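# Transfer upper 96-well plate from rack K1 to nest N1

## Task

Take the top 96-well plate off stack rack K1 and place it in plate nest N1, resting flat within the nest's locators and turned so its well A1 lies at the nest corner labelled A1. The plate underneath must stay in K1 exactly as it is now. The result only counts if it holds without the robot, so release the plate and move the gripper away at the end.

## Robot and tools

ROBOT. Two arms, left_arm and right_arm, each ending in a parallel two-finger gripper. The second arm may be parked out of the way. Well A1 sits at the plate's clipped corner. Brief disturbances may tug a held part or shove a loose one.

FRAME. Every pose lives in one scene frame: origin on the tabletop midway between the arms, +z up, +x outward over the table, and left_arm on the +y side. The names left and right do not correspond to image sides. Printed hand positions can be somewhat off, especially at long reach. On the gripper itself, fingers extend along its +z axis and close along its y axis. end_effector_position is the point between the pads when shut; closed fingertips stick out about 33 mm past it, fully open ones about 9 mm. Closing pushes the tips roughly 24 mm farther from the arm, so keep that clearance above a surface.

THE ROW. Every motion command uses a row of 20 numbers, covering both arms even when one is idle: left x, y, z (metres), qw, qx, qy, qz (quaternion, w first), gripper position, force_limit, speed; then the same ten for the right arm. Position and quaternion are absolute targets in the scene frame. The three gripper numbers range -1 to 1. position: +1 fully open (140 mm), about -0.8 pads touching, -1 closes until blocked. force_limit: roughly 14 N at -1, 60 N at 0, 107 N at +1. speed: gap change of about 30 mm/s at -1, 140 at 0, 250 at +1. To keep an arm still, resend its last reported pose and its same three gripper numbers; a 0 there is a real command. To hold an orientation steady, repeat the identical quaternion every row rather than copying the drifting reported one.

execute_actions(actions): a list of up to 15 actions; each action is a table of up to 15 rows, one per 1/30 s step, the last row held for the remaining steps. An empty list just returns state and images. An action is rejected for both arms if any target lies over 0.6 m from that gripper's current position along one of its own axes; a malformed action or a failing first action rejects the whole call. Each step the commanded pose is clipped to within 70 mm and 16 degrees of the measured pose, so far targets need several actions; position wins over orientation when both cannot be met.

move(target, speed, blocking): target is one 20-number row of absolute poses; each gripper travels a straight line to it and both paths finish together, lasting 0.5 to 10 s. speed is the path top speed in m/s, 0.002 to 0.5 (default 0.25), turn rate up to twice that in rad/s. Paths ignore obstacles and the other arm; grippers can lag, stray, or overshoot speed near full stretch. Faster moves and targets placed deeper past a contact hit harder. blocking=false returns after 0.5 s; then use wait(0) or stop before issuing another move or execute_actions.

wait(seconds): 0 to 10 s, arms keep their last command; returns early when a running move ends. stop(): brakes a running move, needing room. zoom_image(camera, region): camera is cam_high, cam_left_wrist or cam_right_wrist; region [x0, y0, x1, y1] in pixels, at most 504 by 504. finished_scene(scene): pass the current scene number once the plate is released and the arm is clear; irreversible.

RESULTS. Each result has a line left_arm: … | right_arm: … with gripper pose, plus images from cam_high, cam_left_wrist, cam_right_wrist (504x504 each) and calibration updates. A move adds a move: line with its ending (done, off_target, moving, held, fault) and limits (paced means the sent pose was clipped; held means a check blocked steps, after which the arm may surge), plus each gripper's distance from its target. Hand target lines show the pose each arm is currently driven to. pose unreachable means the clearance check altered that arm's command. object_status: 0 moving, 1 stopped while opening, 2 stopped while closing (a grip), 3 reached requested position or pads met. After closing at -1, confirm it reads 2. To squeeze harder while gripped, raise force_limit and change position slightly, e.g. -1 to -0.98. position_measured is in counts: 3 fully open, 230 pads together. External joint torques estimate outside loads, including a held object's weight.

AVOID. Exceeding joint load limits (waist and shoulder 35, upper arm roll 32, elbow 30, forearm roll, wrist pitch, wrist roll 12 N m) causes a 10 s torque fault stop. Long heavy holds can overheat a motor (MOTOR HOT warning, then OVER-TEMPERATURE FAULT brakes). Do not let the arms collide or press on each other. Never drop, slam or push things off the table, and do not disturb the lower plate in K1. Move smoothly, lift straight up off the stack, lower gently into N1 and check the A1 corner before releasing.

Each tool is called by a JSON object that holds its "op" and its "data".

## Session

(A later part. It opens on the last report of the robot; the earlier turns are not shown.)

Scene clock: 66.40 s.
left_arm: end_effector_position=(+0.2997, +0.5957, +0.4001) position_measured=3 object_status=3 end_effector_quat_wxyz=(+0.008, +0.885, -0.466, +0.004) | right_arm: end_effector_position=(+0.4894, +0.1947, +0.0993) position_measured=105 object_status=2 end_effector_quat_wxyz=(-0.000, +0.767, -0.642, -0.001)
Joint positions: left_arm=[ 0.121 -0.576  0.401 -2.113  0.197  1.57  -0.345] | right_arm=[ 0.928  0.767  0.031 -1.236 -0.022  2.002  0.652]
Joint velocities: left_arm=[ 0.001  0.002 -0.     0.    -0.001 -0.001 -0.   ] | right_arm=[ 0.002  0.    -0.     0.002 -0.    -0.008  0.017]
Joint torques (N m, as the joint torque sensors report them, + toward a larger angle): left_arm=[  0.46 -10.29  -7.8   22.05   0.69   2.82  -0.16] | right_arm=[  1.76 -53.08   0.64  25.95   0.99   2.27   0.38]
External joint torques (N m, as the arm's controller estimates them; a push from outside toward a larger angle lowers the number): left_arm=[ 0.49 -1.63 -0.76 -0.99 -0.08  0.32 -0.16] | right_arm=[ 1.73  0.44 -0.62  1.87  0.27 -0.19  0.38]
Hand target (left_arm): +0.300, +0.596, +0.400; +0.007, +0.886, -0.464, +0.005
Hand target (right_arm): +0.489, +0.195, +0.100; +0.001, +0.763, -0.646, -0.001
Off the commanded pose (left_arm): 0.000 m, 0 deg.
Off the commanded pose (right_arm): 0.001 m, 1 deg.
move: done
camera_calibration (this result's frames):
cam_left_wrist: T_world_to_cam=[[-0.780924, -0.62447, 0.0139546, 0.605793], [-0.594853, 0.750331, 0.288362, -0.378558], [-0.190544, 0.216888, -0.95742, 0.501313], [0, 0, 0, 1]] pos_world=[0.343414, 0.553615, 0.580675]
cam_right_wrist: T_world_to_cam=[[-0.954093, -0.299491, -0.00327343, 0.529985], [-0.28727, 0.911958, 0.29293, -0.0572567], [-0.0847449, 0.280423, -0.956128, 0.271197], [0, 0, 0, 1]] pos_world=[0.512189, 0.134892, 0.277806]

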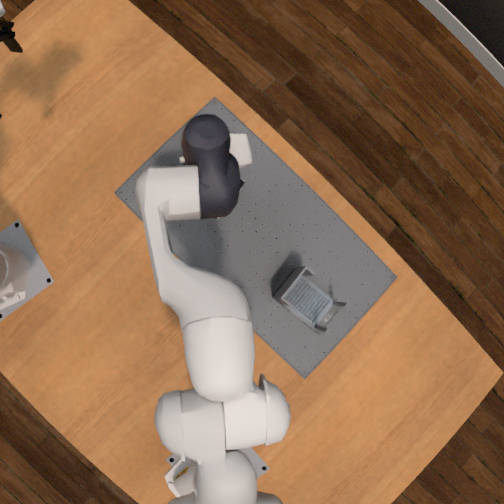

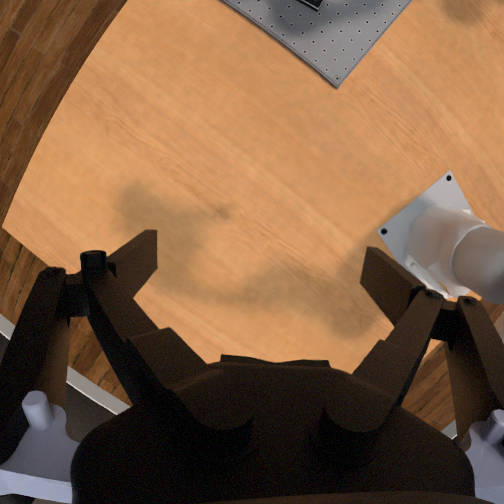

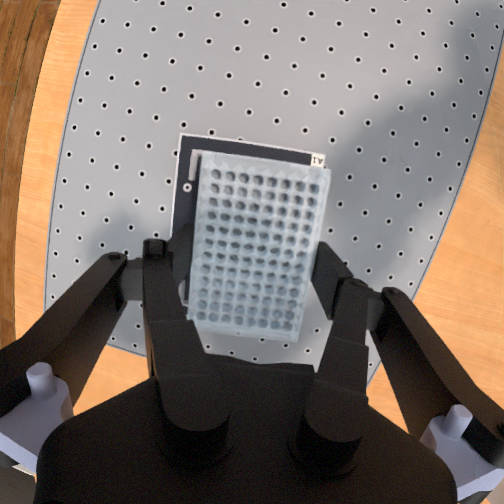

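{"op": "zoom_image", "data": {"camera": "cam_right_wrist", "region": [300,155,340,195]}}

{"op": "zoom_image", "data": {"camera": "cam_right_wrist", "region": [192,142,232,182]}}

{"op": "zoom_image", "data": {"camera": "cam_right_wrist", "region": [180,300,220,340]}}

Region (300, 155, 340, 195) of cam_right_wrist's 504x504 image, scaled by 12.600, with more detail than that image has.

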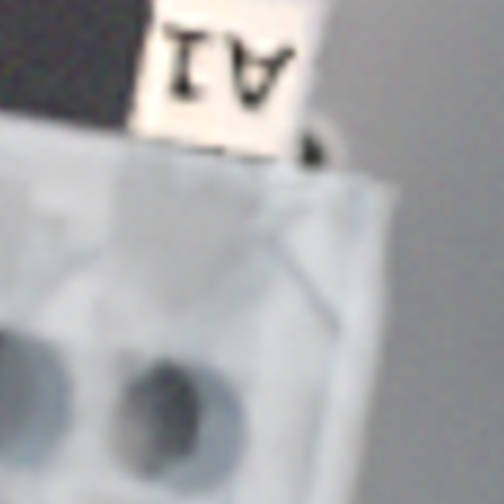

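Region (192, 142, 232, 182) of cam_right_wrist's 504x504 image, scaled by 12.600, with more detail than that image has.

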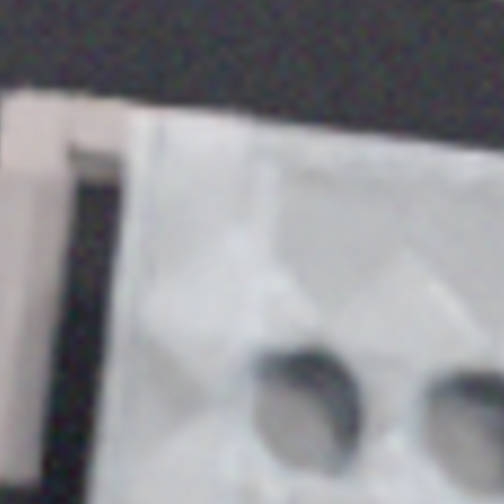

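Region (180, 300, 220, 340) of cam_right_wrist's 504x504 image, scaled by 12.600, with more detail than that image has.

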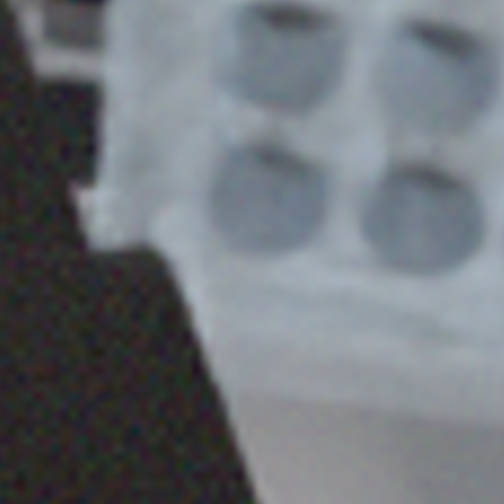

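{"op": "move", "data": {"target": [0.3,0.596,0.4,0.007,0.886,-0.464,0.005,1,0,0,0.4995,0.2015,0.068,0,0.765,-0.644,0,-1,-0.2,-0.7], "speed": 0.05}}

{"op": "zoom_image", "data": {"camera": "cam_right_wrist", "region": [160,110,360,250]}}

Scene clock: 81.50 s.
left_arm: end_effector_position=(+0.2997, +0.5957, +0.4001) position_measured=3 object_status=3 end_effector_quat_wxyz=(+0.008, +0.885, -0.466, +0.004) | right_arm: end_effector_position=(+0.4961, +0.2015, +0.0663) position_measured=105 object_status=2 end_effector_quat_wxyz=(+0.003, +0.765, -0.644, -0.002)
Joint positions: left_arm=[ 0.121 -0.576  0.401 -2.113  0.197  1.57  -0.345] | right_arm=[ 0.928  0.853  0.031 -1.17  -0.022  2.016  0.658]
Joint velocities: left_arm=[ 0.001 -0.     0.     0.001  0.     0.001  0.001] | right_arm=[ 0.001  0.    -0.001  0.012  0.001  0.005 -0.   ]
Joint torques (N m, as the joint torque sensors report them, + toward a larger angle): left_arm=[  0.58 -10.09  -7.76  22.11   0.69   2.78  -0.1 ] | right_arm=[ -0.04 -55.45   0.59  25.15  -0.03   3.09  -0.05]
External joint torques (N m, as the arm's controller estimates them; a push from outside toward a larger angle lowers the number): left_arm=[ 0.53 -1.17 -0.76 -1.09 -0.09  0.27 -0.1 ] | right_arm=[-0.03 -0.5  -0.73  1.28 -0.74  0.67 -0.05]
Hand target (left_arm): +0.300, +0.596, +0.400; +0.007, +0.886, -0.464, +0.005
Hand target (right_arm): +0.499, +0.201, +0.068; +0.000, +0.765, -0.644, +0.000
Off the commanded pose (left_arm): 0.000 m, 0 deg.
Off the commanded pose (right_arm): 0.004 m, 0 deg.
move: off_target (right_arm)
camera_calibration (this result's frames):
cam_left_wrist: T_world_to_cam=[[-0.780927, -0.624466, 0.0139753, 0.605778], [-0.594843, 0.750336, 0.288371, -0.378562], [-0.190564, 0.216883, -0.957417, 0.501306], [0, 0, 0, 1]] pos_world=[0.343414, 0.553612, 0.580659]
cam_right_wrist: T_world_to_cam=[[-0.956176, -0.292772, 0.00349129, 0.537598], [-0.279104, 0.91501, 0.291302, -0.0564696], [-0.0884797, 0.277562, -0.956625, 0.240728], [0, 0, 0, 1]] pos_world=[0.519577, 0.142247, 0.24486]

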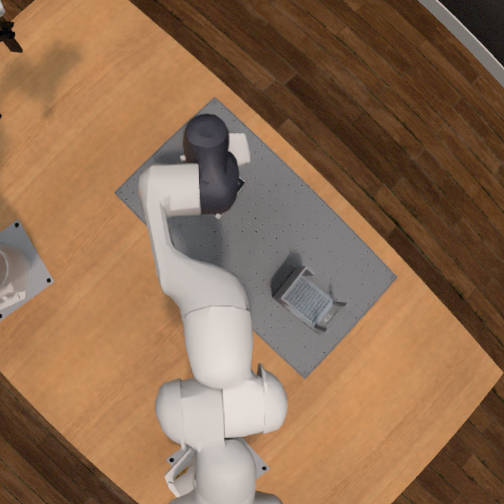

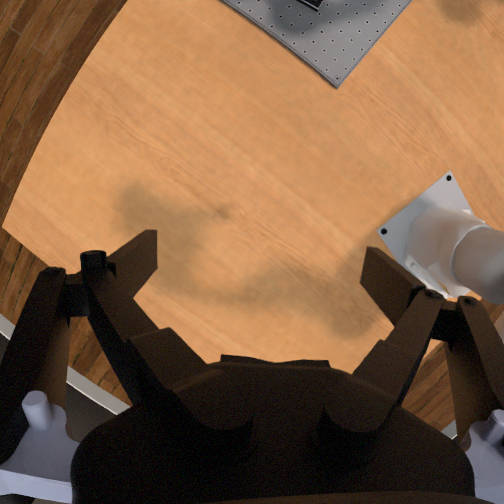

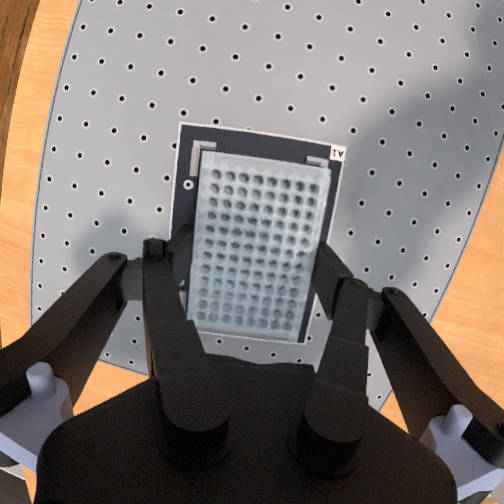

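Region (160, 110, 360, 250) of cam_right_wrist's 504x504 image, scaled by 2.520, with more detail than that image has; it fills the top 353 rows of this view, and the rest is white.

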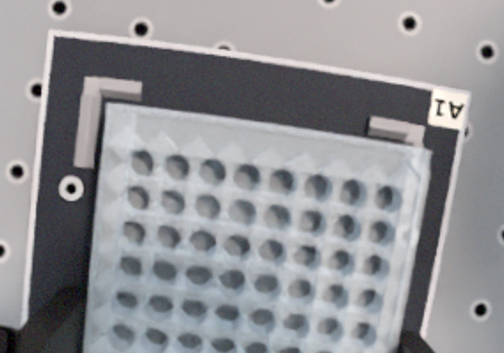

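{"op": "move", "data": {"target": [0.3,0.596,0.4,0.007,0.886,-0.464,0.005,1,0,0,0.4995,0.2012,0.060,0,0.768,-0.640,0,-1,-0.2,-0.7], "speed": 0.01}}

{"op": "zoom_image", "data": {"camera": "cam_right_wrist", "region": [160,110,360,250]}}

Scene clock: 87.73 s.
left_arm: end_effector_position=(+0.2997, +0.5957, +0.4001) position_measured=3 object_status=3 end_effector_quat_wxyz=(+0.008, +0.885, -0.466, +0.004) | right_arm: end_effector_position=(+0.4973, +0.2027, +0.0608) position_measured=105 object_status=2 end_effector_quat_wxyz=(+0.001, +0.766, -0.643, -0.002)
Joint positions: left_arm=[ 0.121 -0.576  0.401 -2.113  0.197  1.57  -0.345] | right_arm=[ 0.928  0.861  0.031 -1.171 -0.022  2.03   0.656]
Joint velocities: left_arm=[ 0.    -0.001 -0.002  0.001 -0.001  0.001  0.001] | right_arm=[ 0.001  0.     0.001 -0.     0.     0.005 -0.003]
Joint torques (N m, as the joint torque sensors report them, + toward a larger angle): left_arm=[  0.48 -10.05  -7.97  22.12   0.7    2.78  -0.15] | right_arm=[ -0.6  -55.01   1.6   23.26  -0.27   3.1   -0.33]
External joint torques (N m, as the arm's controller estimates them; a push from outside toward a larger angle lowers the number): left_arm=[ 0.46 -1.1  -0.93 -1.08 -0.07  0.27 -0.15] | right_arm=[-0.77  0.31  0.16 -0.81 -0.99  0.64 -0.33]
Hand target (left_arm): +0.300, +0.596, +0.400; +0.007, +0.886, -0.464, +0.005
Hand target (right_arm): +0.500, +0.201, +0.060; +0.000, +0.768, -0.640, +0.000
Off the commanded pose (left_arm): 0.000 m, 0 deg.
Off the commanded pose (right_arm): 0.003 m, 1 deg.
move: done
camera_calibration (this result's frames):
cam_left_wrist: T_world_to_cam=[[-0.780929, -0.624463, 0.0139869, 0.60577], [-0.594837, 0.750339, 0.288376, -0.378565], [-0.190575, 0.216881, -0.957415, 0.501302], [0, 0, 0, 1]] pos_world=[0.343414, 0.55361, 0.58065]
cam_right_wrist: T_world_to_cam=[[-0.955535, -0.294878, -0.000405074, 0.539463], [-0.282037, 0.913523, 0.293139, -0.0538993], [-0.0860702, 0.280219, -0.95607, 0.233466], [0, 0, 0, 1]] pos_world=[0.520368, 0.142892, 0.239228]

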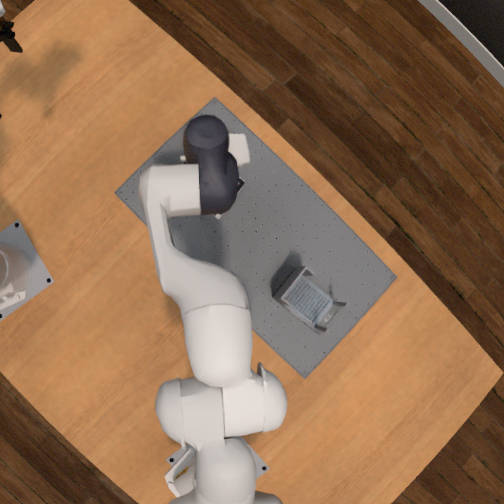

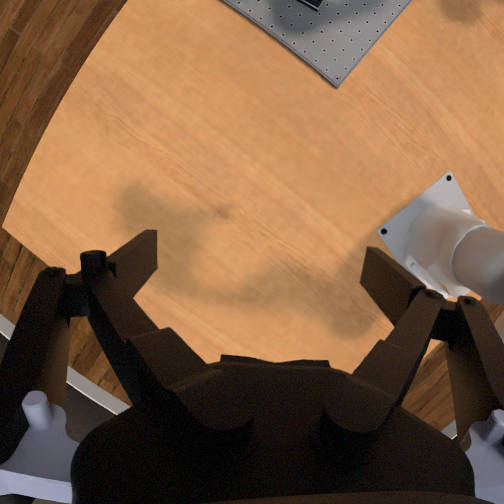

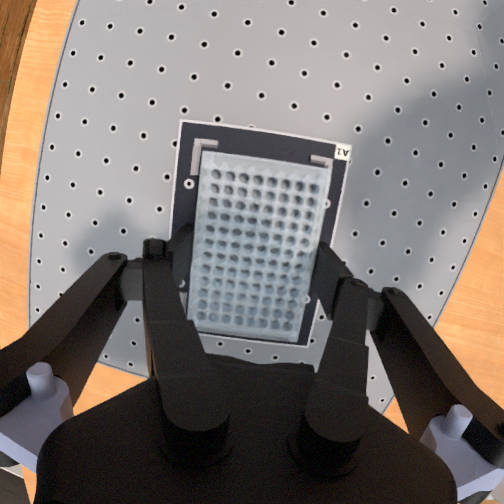

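Region (160, 110, 360, 250) of cam_right_wrist's 504x504 image, scaled by 2.520, with more detail than that image has; it fills the top 353 rows of this view, and the rest is white.

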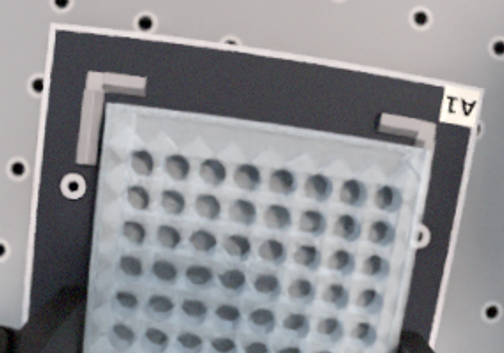

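{"op": "move", "data": {"target": [0.3,0.596,0.4,0.007,0.886,-0.464,0.005,1,0,0,0.5005,0.198,0.058,0,0.765,-0.644,0,-1,-0.2,-0.7], "speed": 0.01}}

{"op": "zoom_image", "data": {"camera": "cam_right_wrist", "region": [160,110,360,250]}}

Scene clock: 93.97 s.
left_arm: end_effector_position=(+0.2997, +0.5957, +0.4001) position_measured=3 object_status=3 end_effector_quat_wxyz=(+0.008, +0.885, -0.466, +0.004) | right_arm: end_effector_position=(+0.4965, +0.2017, +0.0589) position_measured=105 object_status=2 end_effector_quat_wxyz=(+0.000, +0.766, -0.643, -0.002)
Joint positions: left_arm=[ 0.121 -0.576  0.401 -2.113  0.197  1.57  -0.345] | right_arm=[ 0.928  0.856  0.031 -1.184 -0.023  2.039  0.654]
Joint velocities: left_arm=[-0.    -0.     0.001  0.001 -0.001  0.    -0.001] | right_arm=[ 0.    -0.001 -0.    -0.002 -0.     0.002  0.001]
Joint torques (N m, as the joint torque sensors report them, + toward a larger angle): left_arm=[ 0.56 -9.93 -7.7  22.04  0.7   2.81 -0.12] | right_arm=[ -1.7  -54.97   0.3   22.26   0.19   3.23  -0.12]
External joint torques (N m, as the arm's controller estimates them; a push from outside toward a larger angle lowers the number): left_arm=[ 0.5  -1.04 -0.75 -1.09 -0.07  0.31 -0.12] | right_arm=[-1.94 -0.16 -1.17 -1.56 -0.52  0.79 -0.12]
Hand target (left_arm): +0.300, +0.596, +0.400; +0.007, +0.886, -0.464, +0.005
Hand target (right_arm): +0.501, +0.198, +0.058; +0.000, +0.765, -0.644, +0.000
Off the commanded pose (left_arm): 0.000 m, 0 deg.
Off the commanded pose (right_arm): 0.006 m, 0 deg.
move: off_target (right_arm)
camera_calibration (this result's frames):
cam_left_wrist: T_world_to_cam=[[-0.78093, -0.624461, 0.0139991, 0.605761], [-0.594831, 0.750341, 0.288381, -0.378567], [-0.190587, 0.216878, -0.957413, 0.501298], [0, 0, 0, 1]] pos_world=[0.343414, 0.553609, 0.580641]
cam_right_wrist: T_world_to_cam=[[-0.955163, -0.296078, -0.00113679, 0.538499], [-0.283362, 0.913013, 0.29345, -0.0520129], [-0.0858462, 0.280615, -0.955974, 0.231705], [0, 0, 0, 1]] pos_world=[0.519507, 0.141906, 0.237379]

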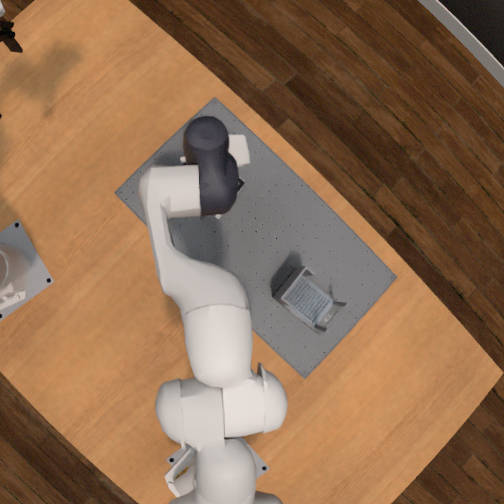

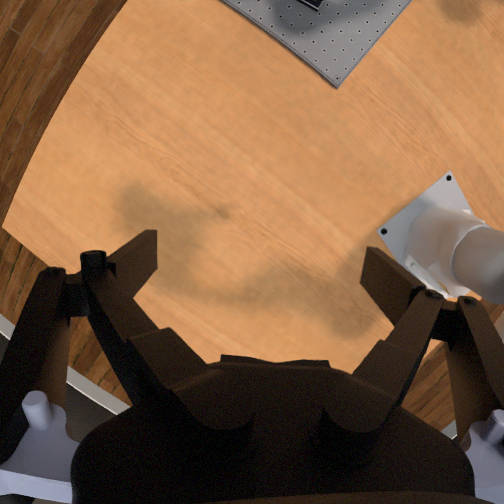

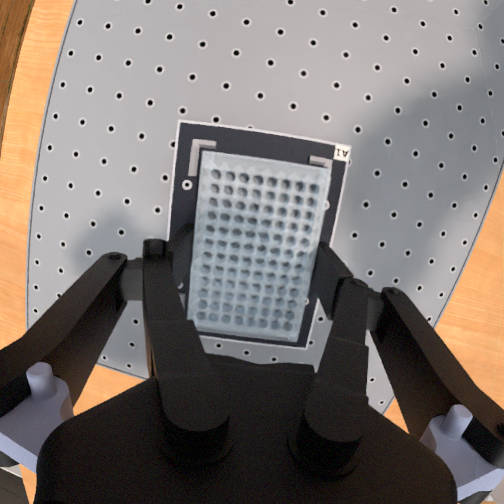

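Region (160, 110, 360, 250) of cam_right_wrist's 504x504 image, scaled by 2.520, with more detail than that image has; it fills the top 353 rows of this view, and the rest is white.

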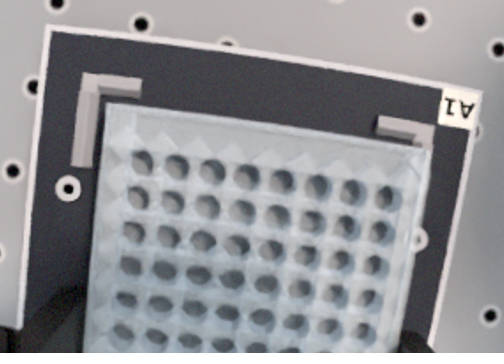

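{"op": "execute_actions", "data": {"actions": [[[0.3,0.596,0.4,0.007,0.886,-0.464,0.005,1,0,0,0.5015,0.1985,0.058,0,0.765,-0.644,0,-1,-0.2,-0.7]],[[0.3,0.596,0.4,0.007,0.886,-0.464,0.005,1,0,0,0.5015,0.1985,0.058,0,0.765,-0.644,0,-1,-0.2,-0.7]]]}}

{"op": "zoom_image", "data": {"camera": "cam_right_wrist", "region": [160,110,360,250]}}

Scene clock: 98.87 s.
left_arm: end_effector_position=(+0.2997, +0.5957, +0.4001) position_measured=3 object_status=3 end_effector_quat_wxyz=(+0.008, +0.885, -0.466, +0.004) | right_arm: end_effector_position=(+0.4968, +0.2019, +0.0590) position_measured=105 object_status=2 end_effector_quat_wxyz=(+0.001, +0.766, -0.643, -0.002)
Joint positions: left_arm=[ 0.121 -0.576  0.401 -2.113  0.197  1.57  -0.345] | right_arm=[ 0.928  0.858  0.031 -1.181 -0.023  2.038  0.654]
Joint velocities: left_arm=[ 0.001 -0.    -0.     0.     0.001 -0.001  0.   ] | right_arm=[ 0.     0.     0.001 -0.001 -0.    -0.    -0.   ]
Joint torques (N m, as the joint torque sensors report them, + toward a larger angle): left_arm=[  0.38 -10.15  -7.83  21.95   0.71   2.77  -0.11] | right_arm=[ -1.96 -53.52   0.29  25.25   0.22   3.01  -0.07]
External joint torques (N m, as the arm's controller estimates them; a push from outside toward a larger angle lowers the number): left_arm=[ 0.35 -1.32 -0.84 -1.19 -0.07  0.27 -0.11] | right_arm=[-1.86  1.46 -0.98  1.36 -0.49  0.57 -0.07]
External joint torques at the end of the 1st action: left_arm=[ 0.58 -0.96 -0.72 -1.3  -0.02  0.28 -0.13] | right_arm=[-2.17  1.46 -1.09  1.4  -0.43  0.53 -0.1 ]
Hand target (left_arm): +0.300, +0.596, +0.400; +0.007, +0.886, -0.464, +0.005
Hand target (right_arm): +0.502, +0.198, +0.058; -0.000, +0.765, -0.644, +0.000
Off the commanded pose (left_arm): 0.000 m, 0 deg.
Off the commanded pose (right_arm): 0.006 m, 0 deg.
camera_calibration (this result's frames):
cam_left_wrist: T_world_to_cam=[[-0.78093, -0.624461, 0.0139988, 0.605761], [-0.594832, 0.750341, 0.28838, -0.378567], [-0.190586, 0.216878, -0.957414, 0.501298], [0, 0, 0, 1]] pos_world=[0.343414, 0.553609, 0.580641]
cam_right_wrist: T_world_to_cam=[[-0.955202, -0.295953, -0.000845838, 0.538766], [-0.283174, 0.913116, 0.29331, -0.0521977], [-0.0860338, 0.28041, -0.956017, 0.231843], [0, 0, 0, 1]] pos_world=[0.519795, 0.142101, 0.237411]

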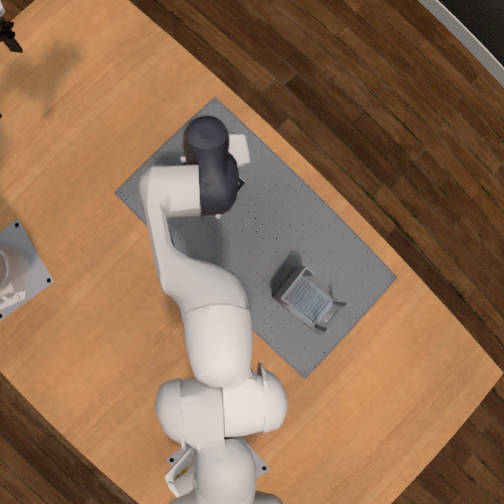

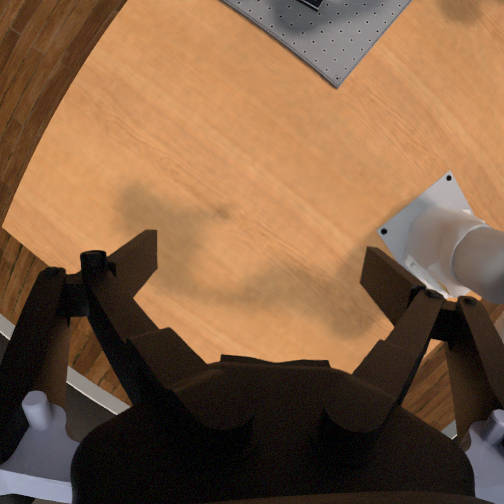

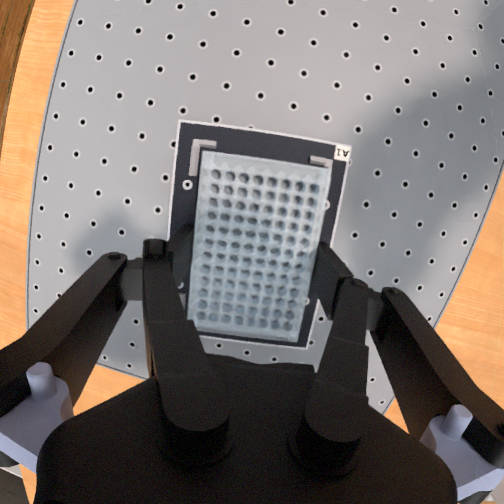

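Region (160, 110, 360, 250) of cam_right_wrist's 504x504 image, scaled by 2.520, with more detail than that image has; it fills the top 353 rows of this view, and the rest is white.

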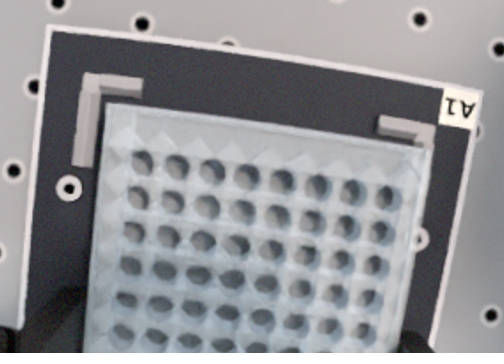

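{"op": "execute_actions", "data": {"actions": [[[0.3,0.596,0.4,0.007,0.886,-0.464,0.005,1,0,0,0.5033,0.197,0.058,0,0.765,-0.644,0,-1,-0.2,-0.7]],[[0.3,0.596,0.4,0.007,0.886,-0.464,0.005,1,0,0,0.5033,0.197,0.058,0,0.765,-0.644,0,-1,-0.2,-0.7]]]}}

{"op": "zoom_image", "data": {"camera": "cam_right_wrist", "region": [160,110,360,250]}}

Scene clock: 102.77 s.
left_arm: end_effector_position=(+0.2997, +0.5957, +0.4001) position_measured=3 object_status=3 end_effector_quat_wxyz=(+0.008, +0.885, -0.466, +0.004) | right_arm: end_effector_position=(+0.5000, +0.1988, +0.0577) position_measured=105 object_status=2 end_effector_quat_wxyz=(+0.001, +0.764, -0.645, -0.002)
Joint positions: left_arm=[ 0.121 -0.576  0.401 -2.113  0.197  1.57  -0.345] | right_arm=[ 0.922  0.861  0.031 -1.18  -0.023  2.037  0.654]
Joint velocities: left_arm=[-0.001  0.     0.    -0.     0.002  0.    -0.   ] | right_arm=[ 0.     0.    -0.    -0.001  0.001  0.001  0.001]
Joint torques (N m, as the joint torque sensors report them, + toward a larger angle): left_arm=[  0.41 -10.14  -7.75  22.04   0.67   2.77  -0.09] | right_arm=[ -1.31 -54.79   0.99  24.8    0.03   2.9   -0.2 ]
External joint torques (N m, as the arm's controller estimates them; a push from outside toward a larger angle lowers the number): left_arm=[ 0.44 -1.31 -0.67 -1.09 -0.1   0.27 -0.09] | right_arm=[-1.47  0.38 -0.43  0.85 -0.68  0.45 -0.2 ]
External joint torques at the end of the 1st action: left_arm=[ 0.46 -1.15 -0.55 -1.11 -0.08  0.3  -0.11] | right_arm=[-1.19  0.5  -0.57  0.98 -0.72  0.47 -0.2 ]
Hand target (left_arm): +0.300, +0.596, +0.400; +0.007, +0.886, -0.464, +0.005
Hand target (right_arm): +0.503, +0.197, +0.058; +0.000, +0.765, -0.644, +0.000
Off the commanded pose (left_arm): 0.000 m, 0 deg.
Off the commanded pose (right_arm): 0.004 m, 0 deg.
camera_calibration (this result's frames):
cam_left_wrist: T_world_to_cam=[[-0.78093, -0.624461, 0.0139978, 0.605762], [-0.594832, 0.750341, 0.28838, -0.378567], [-0.190585, 0.216878, -0.957414, 0.501298], [0, 0, 0, 1]] pos_world=[0.343414, 0.553609, 0.580641]
cam_right_wrist: T_world_to_cam=[[-0.956892, -0.290445, -0.0000321852, 0.540621], [-0.277758, 0.915059, 0.292435, -0.0511095], [-0.0849069, 0.279837, -0.956285, 0.231327], [0, 0, 0, 1]] pos_world=[0.522761, 0.139055, 0.236179]

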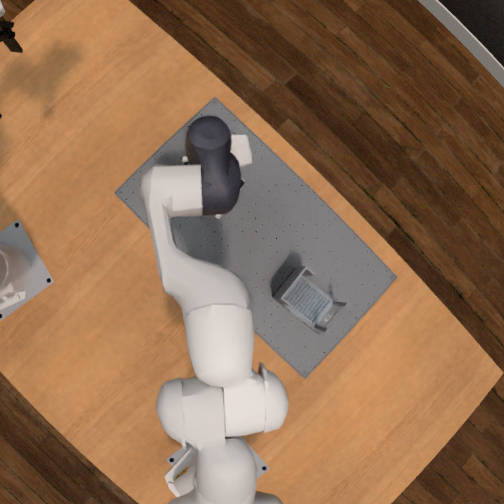

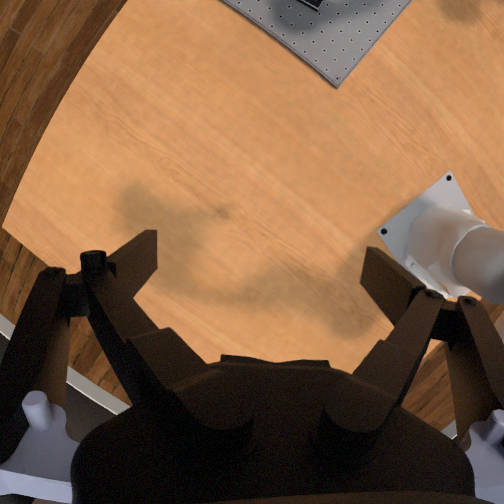

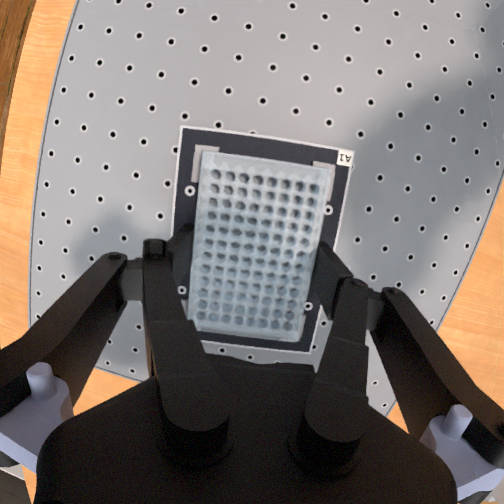

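Region (160, 110, 360, 250) of cam_right_wrist's 504x504 image, scaled by 2.520, with more detail than that image has; it fills the top 353 rows of this view, and the rest is white.

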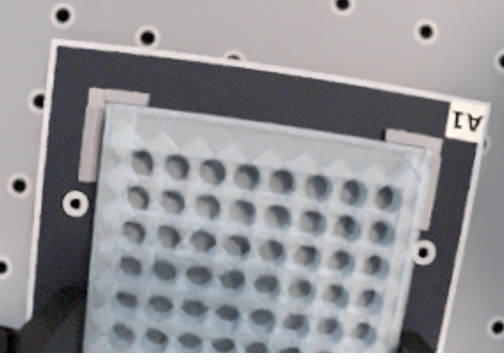

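{"op": "move", "data": {"target": [0.3,0.596,0.4,0.007,0.886,-0.464,0.005,1,0,0,0.4995,0.2012,0.051,0,0.767,-0.641,0,-1,-0.2,-0.7], "speed": 0.01}}

{"op": "zoom_image", "data": {"camera": "cam_right_wrist", "region": [150,120,380,360]}}

Scene clock: 107.93 s.
left_arm: end_effector_position=(+0.2997, +0.5957, +0.4001) position_measured=3 object_status=3 end_effector_quat_wxyz=(+0.008, +0.885, -0.466, +0.004) | right_arm: end_effector_position=(+0.5006, +0.2004, +0.0551) position_measured=105 object_status=2 end_effector_quat_wxyz=(-0.001, +0.764, -0.645, -0.002)
Joint positions: left_arm=[ 0.121 -0.576  0.401 -2.113  0.197  1.57  -0.345] | right_arm=[ 0.923  0.866  0.031 -1.178 -0.023  2.044  0.654]
Joint velocities: left_arm=[ 0.     0.001  0.001  0.001 -0.    -0.     0.001] | right_arm=[-0.001 -0.001  0.001 -0.001 -0.    -0.002  0.   ]
Joint torques (N m, as the joint torque sensors report them, + toward a larger angle): left_arm=[  0.28 -10.15  -8.    22.09   0.69   2.82  -0.12] | right_arm=[  1.42 -51.54   2.06  23.75  -0.35   3.42  -0.18]
External joint torques (N m, as the arm's controller estimates them; a push from outside toward a larger angle lowers the number): left_arm=[ 0.29 -1.28 -0.95 -1.09 -0.08  0.31 -0.12] | right_arm=[ 1.5   3.66  0.77 -0.15 -1.06  0.97 -0.18]
Hand target (left_arm): +0.300, +0.596, +0.400; +0.007, +0.886, -0.464, +0.005
Hand target (right_arm): +0.499, +0.201, +0.051; +0.000, +0.767, -0.641, +0.000
Off the commanded pose (left_arm): 0.000 m, 0 deg.
Off the commanded pose (right_arm): 0.004 m, 1 deg.
move: off_target (right_arm)
camera_calibration (this result's frames):
cam_left_wrist: T_world_to_cam=[[-0.780931, -0.62446, 0.0140029, 0.605758], [-0.594829, 0.750343, 0.288382, -0.378567], [-0.19059, 0.216877, -0.957413, 0.501295], [0, 0, 0, 1]] pos_world=[0.343415, 0.553608, 0.580636]
cam_right_wrist: T_world_to_cam=[[-0.956619, -0.291326, -0.00318078, 0.541842], [-0.279328, 0.914009, 0.294216, -0.0507899], [-0.0828054, 0.282341, -0.955734, 0.226891], [0, 0, 0, 1]] pos_world=[0.522937, 0.140215, 0.233514]

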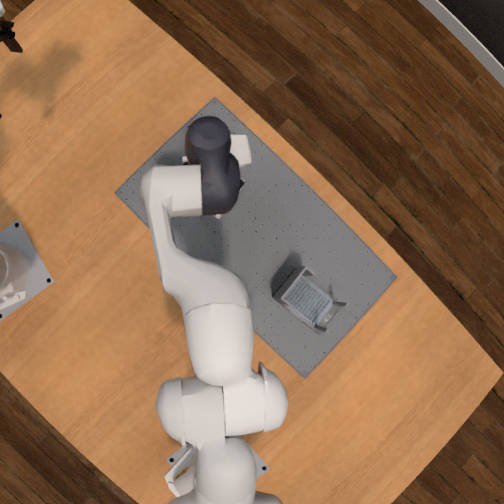

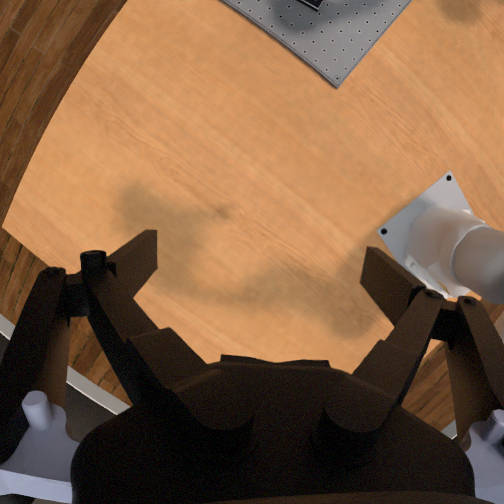

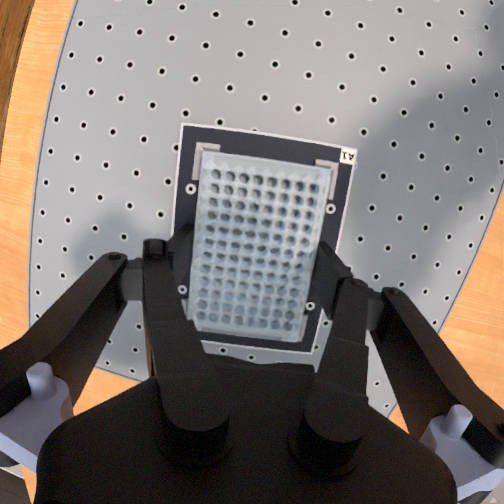

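Region (150, 120, 380, 360) of cam_right_wrist's 504x504 image, scaled by 2.100, with more detail than that image has; it fills the left 483 columns of this view, and the rest is white.

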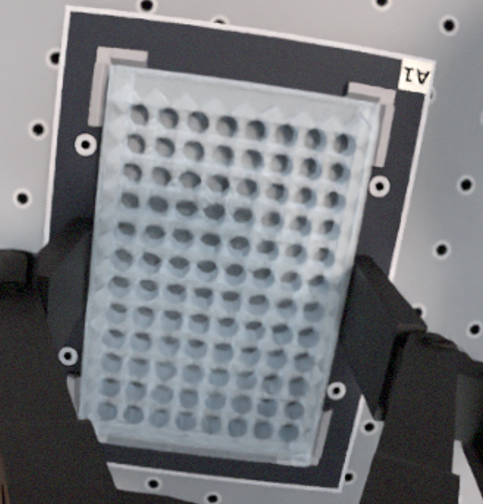

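{"op": "execute_actions", "data": {"actions": [[[0.3,0.596,0.4,0.007,0.886,-0.464,0.005,1,0,0,0.498,0.2005,0.0555,0,0.767,-0.641,0,-1,-0.2,-0.7]],[[0.3,0.596,0.4,0.007,0.886,-0.464,0.005,1,0,0,0.498,0.2005,0.053,0,0.767,-0.641,0,-1,-0.2,-0.7]],[[0.3,0.596,0.4,0.007,0.886,-0.464,0.005,1,0,0,0.498,0.2005,0.050,0,0.767,-0.641,0,-1,-0.2,-0.7]]]}}

{"op": "zoom_image", "data": {"camera": "cam_right_wrist", "region": [150,120,380,360]}}

Scene clock: 124.70 s.
left_arm: end_effector_position=(+0.2997, +0.5957, +0.4001) position_measured=3 object_status=3 end_effector_quat_wxyz=(+0.008, +0.885, -0.466, +0.004) | right_arm: end_effector_position=(+0.5004, +0.2003, +0.0552) position_measured=105 object_status=2 end_effector_quat_wxyz=(-0.002, +0.765, -0.645, -0.001)
Joint positions: left_arm=[ 0.121 -0.576  0.401 -2.113  0.197  1.57  -0.345] | right_arm=[ 0.923  0.861  0.031 -1.187 -0.023  2.051  0.654]
Joint velocities: left_arm=[ 0.001  0.001 -0.001  0.    -0.001 -0.001  0.001] | right_arm=[-0.     0.001  0.     0.    -0.001  0.001  0.   ]
Joint torques (N m, as the joint torque sensors report them, + toward a larger angle): left_arm=[  0.49 -10.17  -7.96  22.17   0.72   2.79  -0.1 ] | right_arm=[  1.96 -52.11   2.23  21.82  -0.22   3.37  -0.15]
External joint torques (N m, as the arm's controller estimates them; a push from outside toward a larger angle lowers the number): left_arm=[ 0.5  -1.34 -0.91 -0.96 -0.05  0.28 -0.1 ] | right_arm=[ 2.15  3.11  1.01 -2.17 -0.92  0.89 -0.15]
External joint torques at the end of the 1st action: left_arm=[ 0.45 -1.06 -0.75 -1.32 -0.06  0.26 -0.12] | right_arm=[ 2.32 -0.67  1.15 -1.32 -0.95 -0.06 -0.16]
External joint torques at the end of the 2nd action: left_arm=[ 0.31 -1.13 -0.69 -0.75 -0.06  0.28 -0.09] | right_arm=[ 1.62  0.73  0.91 -1.7  -0.87  0.3  -0.11]
Hand target (left_arm): +0.300, +0.596, +0.400; +0.007, +0.886, -0.464, +0.005
Hand target (right_arm): +0.498, +0.200, +0.050; +0.000, +0.767, -0.641, -0.000
Off the commanded pose (left_arm): 0.000 m, 0 deg.
Off the commanded pose (right_arm): 0.006 m, 1 deg.
camera_calibration (this result's frames):
cam_left_wrist: T_world_to_cam=[[-0.780933, -0.624457, 0.0140142, 0.60575], [-0.594823, 0.750345, 0.288387, -0.37857], [-0.190601, 0.216875, -0.957411, 0.501291], [0, 0, 0, 1]] pos_world=[0.343415, 0.553606, 0.580627]
cam_right_wrist: T_world_to_cam=[[-0.95643, -0.291899, -0.00600965, 0.541855], [-0.2806, 0.91333, 0.295113, -0.0500537], [-0.0806544, 0.283941, -0.955444, 0.225591], [0, 0, 0, 1]] pos_world=[0.522396, 0.139828, 0.233568]

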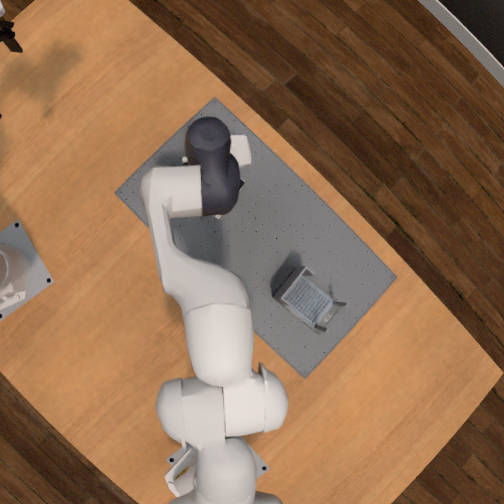

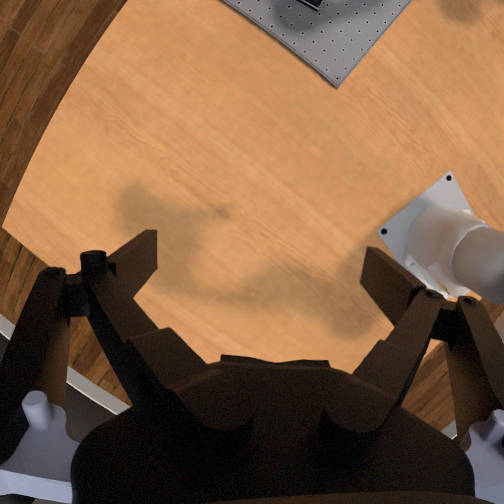

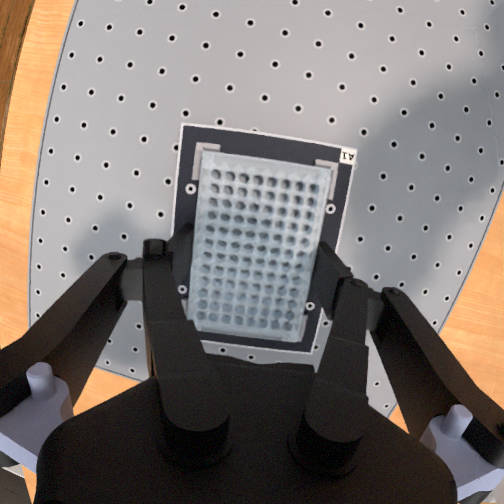

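Region (150, 120, 380, 360) of cam_right_wrist's 504x504 image, scaled by 2.100, with more detail than that image has; it fills the left 483 columns of this view, and the rest is white.

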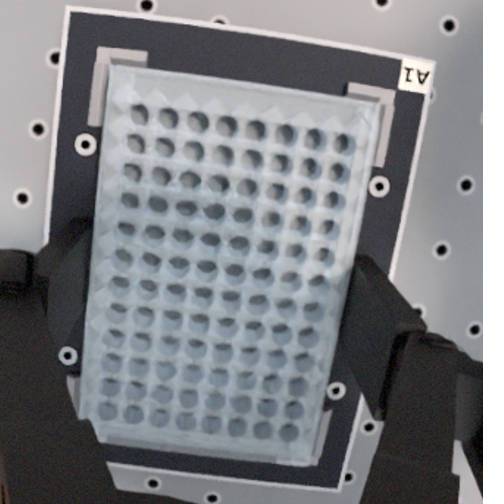

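{"op": "execute_actions", "data": {"actions": [[[0.3,0.596,0.4,0.007,0.886,-0.464,0.005,1,0,0,0.5,0.2005,0.055,0,0.765,-0.644,0,0.6,-0.2,-0.8]],[[0.3,0.596,0.4,0.007,0.886,-0.464,0.005,1,0,0,0.5,0.2005,0.055,0,0.765,-0.644,0,0.6,-0.2,-0.8]]]}}

{"op": "move", "data": {"target": [0.3,0.596,0.4,0.007,0.886,-0.464,0.005,1,0,0,0.495,0.21,0.11,0,0.765,-0.644,0,1,-0.2,-0.5], "speed": 0.1}}

{"op": "zoom_image", "data": {"camera": "cam_right_wrist", "region": [160,120,350,310]}}

Scene clock: 130.73 s.
left_arm: end_effector_position=(+0.2997, +0.5957, +0.4001) position_measured=3 object_status=3 end_effector_quat_wxyz=(+0.008, +0.885, -0.466, +0.004) | right_arm: end_effector_position=(+0.5006, +0.2004, +0.0553) position_measured=53 object_status=3 end_effector_quat_wxyz=(-0.001, +0.765, -0.645, -0.001)
Joint positions: left_arm=[ 0.121 -0.576  0.401 -2.113  0.197  1.57  -0.345] | right_arm=[ 0.923  0.865  0.031 -1.179 -0.023  2.046  0.654]
Joint velocities: left_arm=[-0.001 -0.001 -0.    -0.     0.001  0.    -0.001] | right_arm=[ 0.001 -0.001  0.     0.     0.001  0.    -0.001]
Joint torques (N m, as the joint torque sensors report them, + toward a larger angle): left_arm=[ 0.59 -9.89 -7.76 22.27  0.72  2.8  -0.09] | right_arm=[  1.45 -54.63   1.44  25.     0.12   2.25   0.07]
External joint torques (N m, as the arm's controller estimates them; a push from outside toward a larger angle lowers the number): left_arm=[ 0.64 -1.07 -0.67 -0.83 -0.04  0.3  -0.09] | right_arm=[ 1.38  0.83  0.05  0.93 -0.59 -0.23  0.08]
External joint torques at the end of the 1st action: left_arm=[ 0.36 -1.25 -0.67 -0.86 -0.1   0.31 -0.16] | right_arm=[ 1.06  0.77  0.01  1.29 -0.57 -0.26  0.07]
Hand target (left_arm): +0.300, +0.596, +0.400; +0.007, +0.886, -0.464, +0.005
Hand target (right_arm): +0.500, +0.200, +0.055; +0.000, +0.765, -0.644, -0.000
Off the commanded pose (left_arm): 0.000 m, 0 deg.
Off the commanded pose (right_arm): 0.001 m, 0 deg.
camera_calibration (this result's frames):
cam_left_wrist: T_world_to_cam=[[-0.780933, -0.624457, 0.0140144, 0.60575], [-0.594823, 0.750346, 0.288387, -0.37857], [-0.190601, 0.216875, -0.957411, 0.501291], [0, 0, 0, 1]] pos_world=[0.343415, 0.553606, 0.580627]
cam_right_wrist: T_world_to_cam=[[-0.956477, -0.291778, -0.00414063, 0.541967], [-0.280041, 0.913826, 0.294107, -0.0504372], [-0.0820302, 0.282466, -0.955764, 0.226627], [0, 0, 0, 1]] pos_world=[0.522844, 0.140211, 0.23368]

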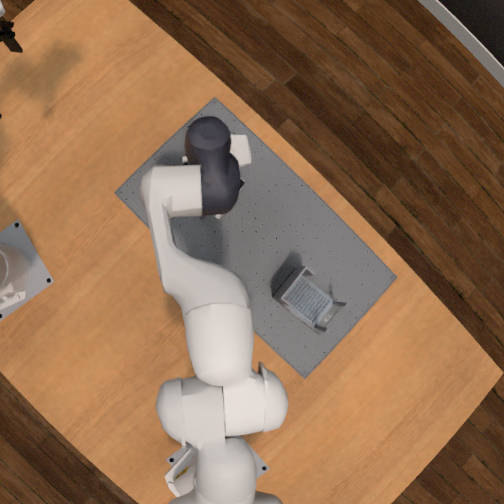

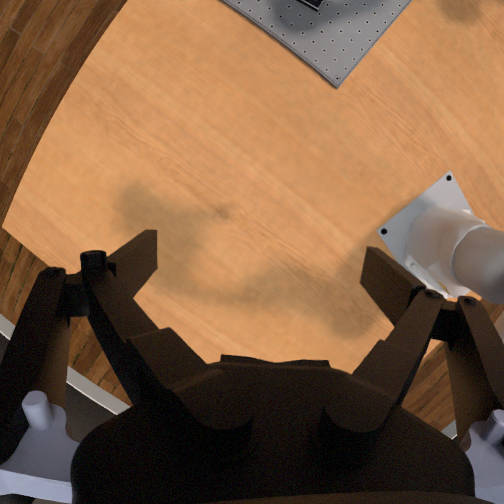

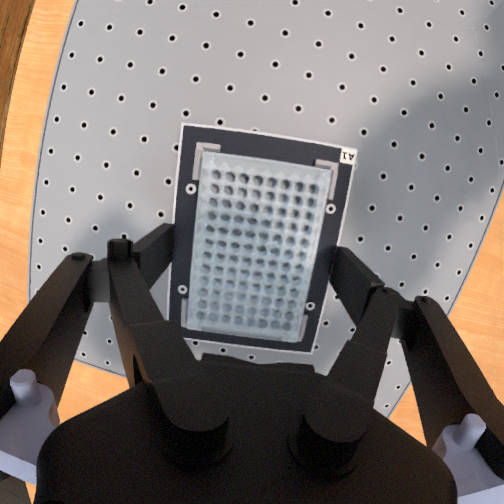

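Scene clock: 131.83 s.
left_arm: end_effector_position=(+0.2997, +0.5957, +0.4001) position_measured=3 object_status=3 end_effector_quat_wxyz=(+0.008, +0.885, -0.466, +0.004) | right_arm: end_effector_position=(+0.4960, +0.2096, +0.1104) position_measured=3 object_status=3 end_effector_quat_wxyz=(-0.002, +0.768, -0.641, -0.000)
Joint positions: left_arm=[ 0.121 -0.576  0.401 -2.113  0.197  1.57  -0.345] | right_arm=[ 0.938  0.825  0.031 -1.106 -0.023  1.934  0.658]
Joint velocities: left_arm=[ 0.001  0.001 -0.001 -0.    -0.001  0.    -0.001] | right_arm=[-0.001 -0.001 -0.    -0.001  0.    -0.01   0.002]
Joint torques (N m, as the joint torque sensors report them, + toward a larger angle): left_arm=[  0.61 -10.02  -7.38  21.78   0.69   2.8   -0.13] | right_arm=[  1.59 -54.27   1.7   25.4    0.88   2.24   0.3 ]
External joint torques (N m, as the arm's controller estimates them; a push from outside toward a larger angle lowers the number): left_arm=[ 0.62 -1.26 -0.34 -1.31 -0.08  0.29 -0.13] | right_arm=[ 1.77  0.69  0.54  1.05  0.14 -0.24  0.3 ]
Hand target (left_arm): +0.300, +0.596, +0.400; +0.007, +0.886, -0.464, +0.005
Hand target (right_arm): +0.494, +0.210, +0.110; +0.000, +0.765, -0.644, -0.000
Off the commanded pose (left_arm): 0.000 m, 0 deg.
Off the commanded pose (right_arm): 0.001 m, 0 deg.
move: done
camera_calibration (this result's frames):
cam_left_wrist: T_world_to_cam=[[-0.780933, -0.624457, 0.0140144, 0.60575], [-0.594823, 0.750345, 0.288387, -0.37857], [-0.190601, 0.216875, -0.957411, 0.501291], [0, 0, 0, 1]] pos_world=[0.343415, 0.553606, 0.580627]
cam_right_wrist: T_world_to_cam=[[-0.953701, -0.300691, -0.00631405, 0.541202], [-0.289242, 0.911231, 0.293253, -0.0711259], [-0.0824248, 0.281502, -0.956014, 0.276805], [0, 0, 0, 1]] pos_world=[0.518387, 0.149626, 0.288904]

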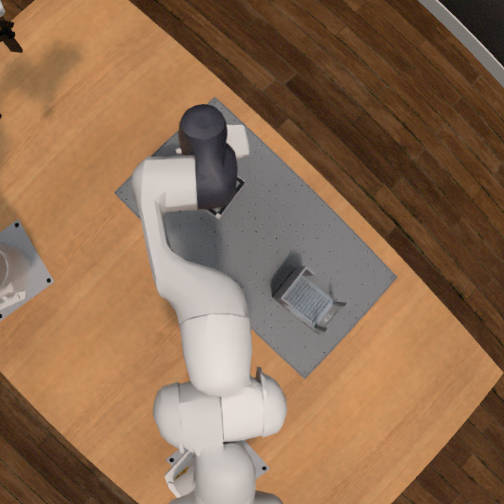

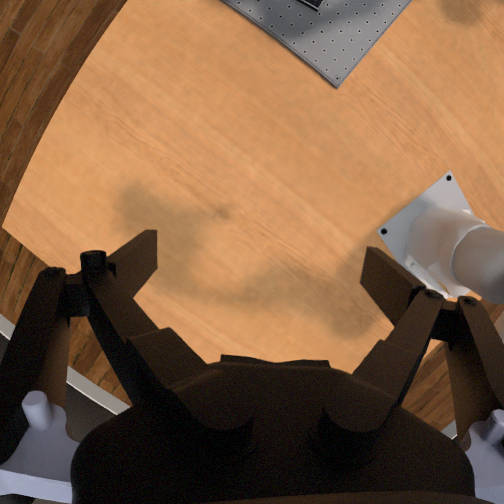

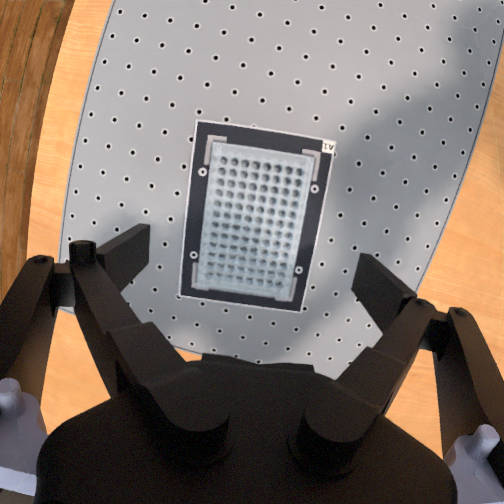

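Region (160, 120, 350, 310) of cam_right_wrist's 504x504 image, scaled by 2.653, with more detail than that image has.

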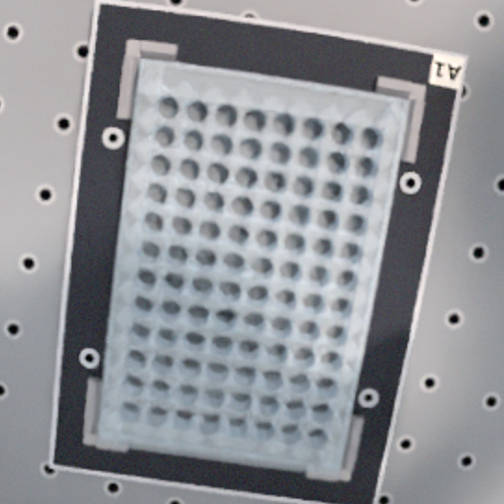

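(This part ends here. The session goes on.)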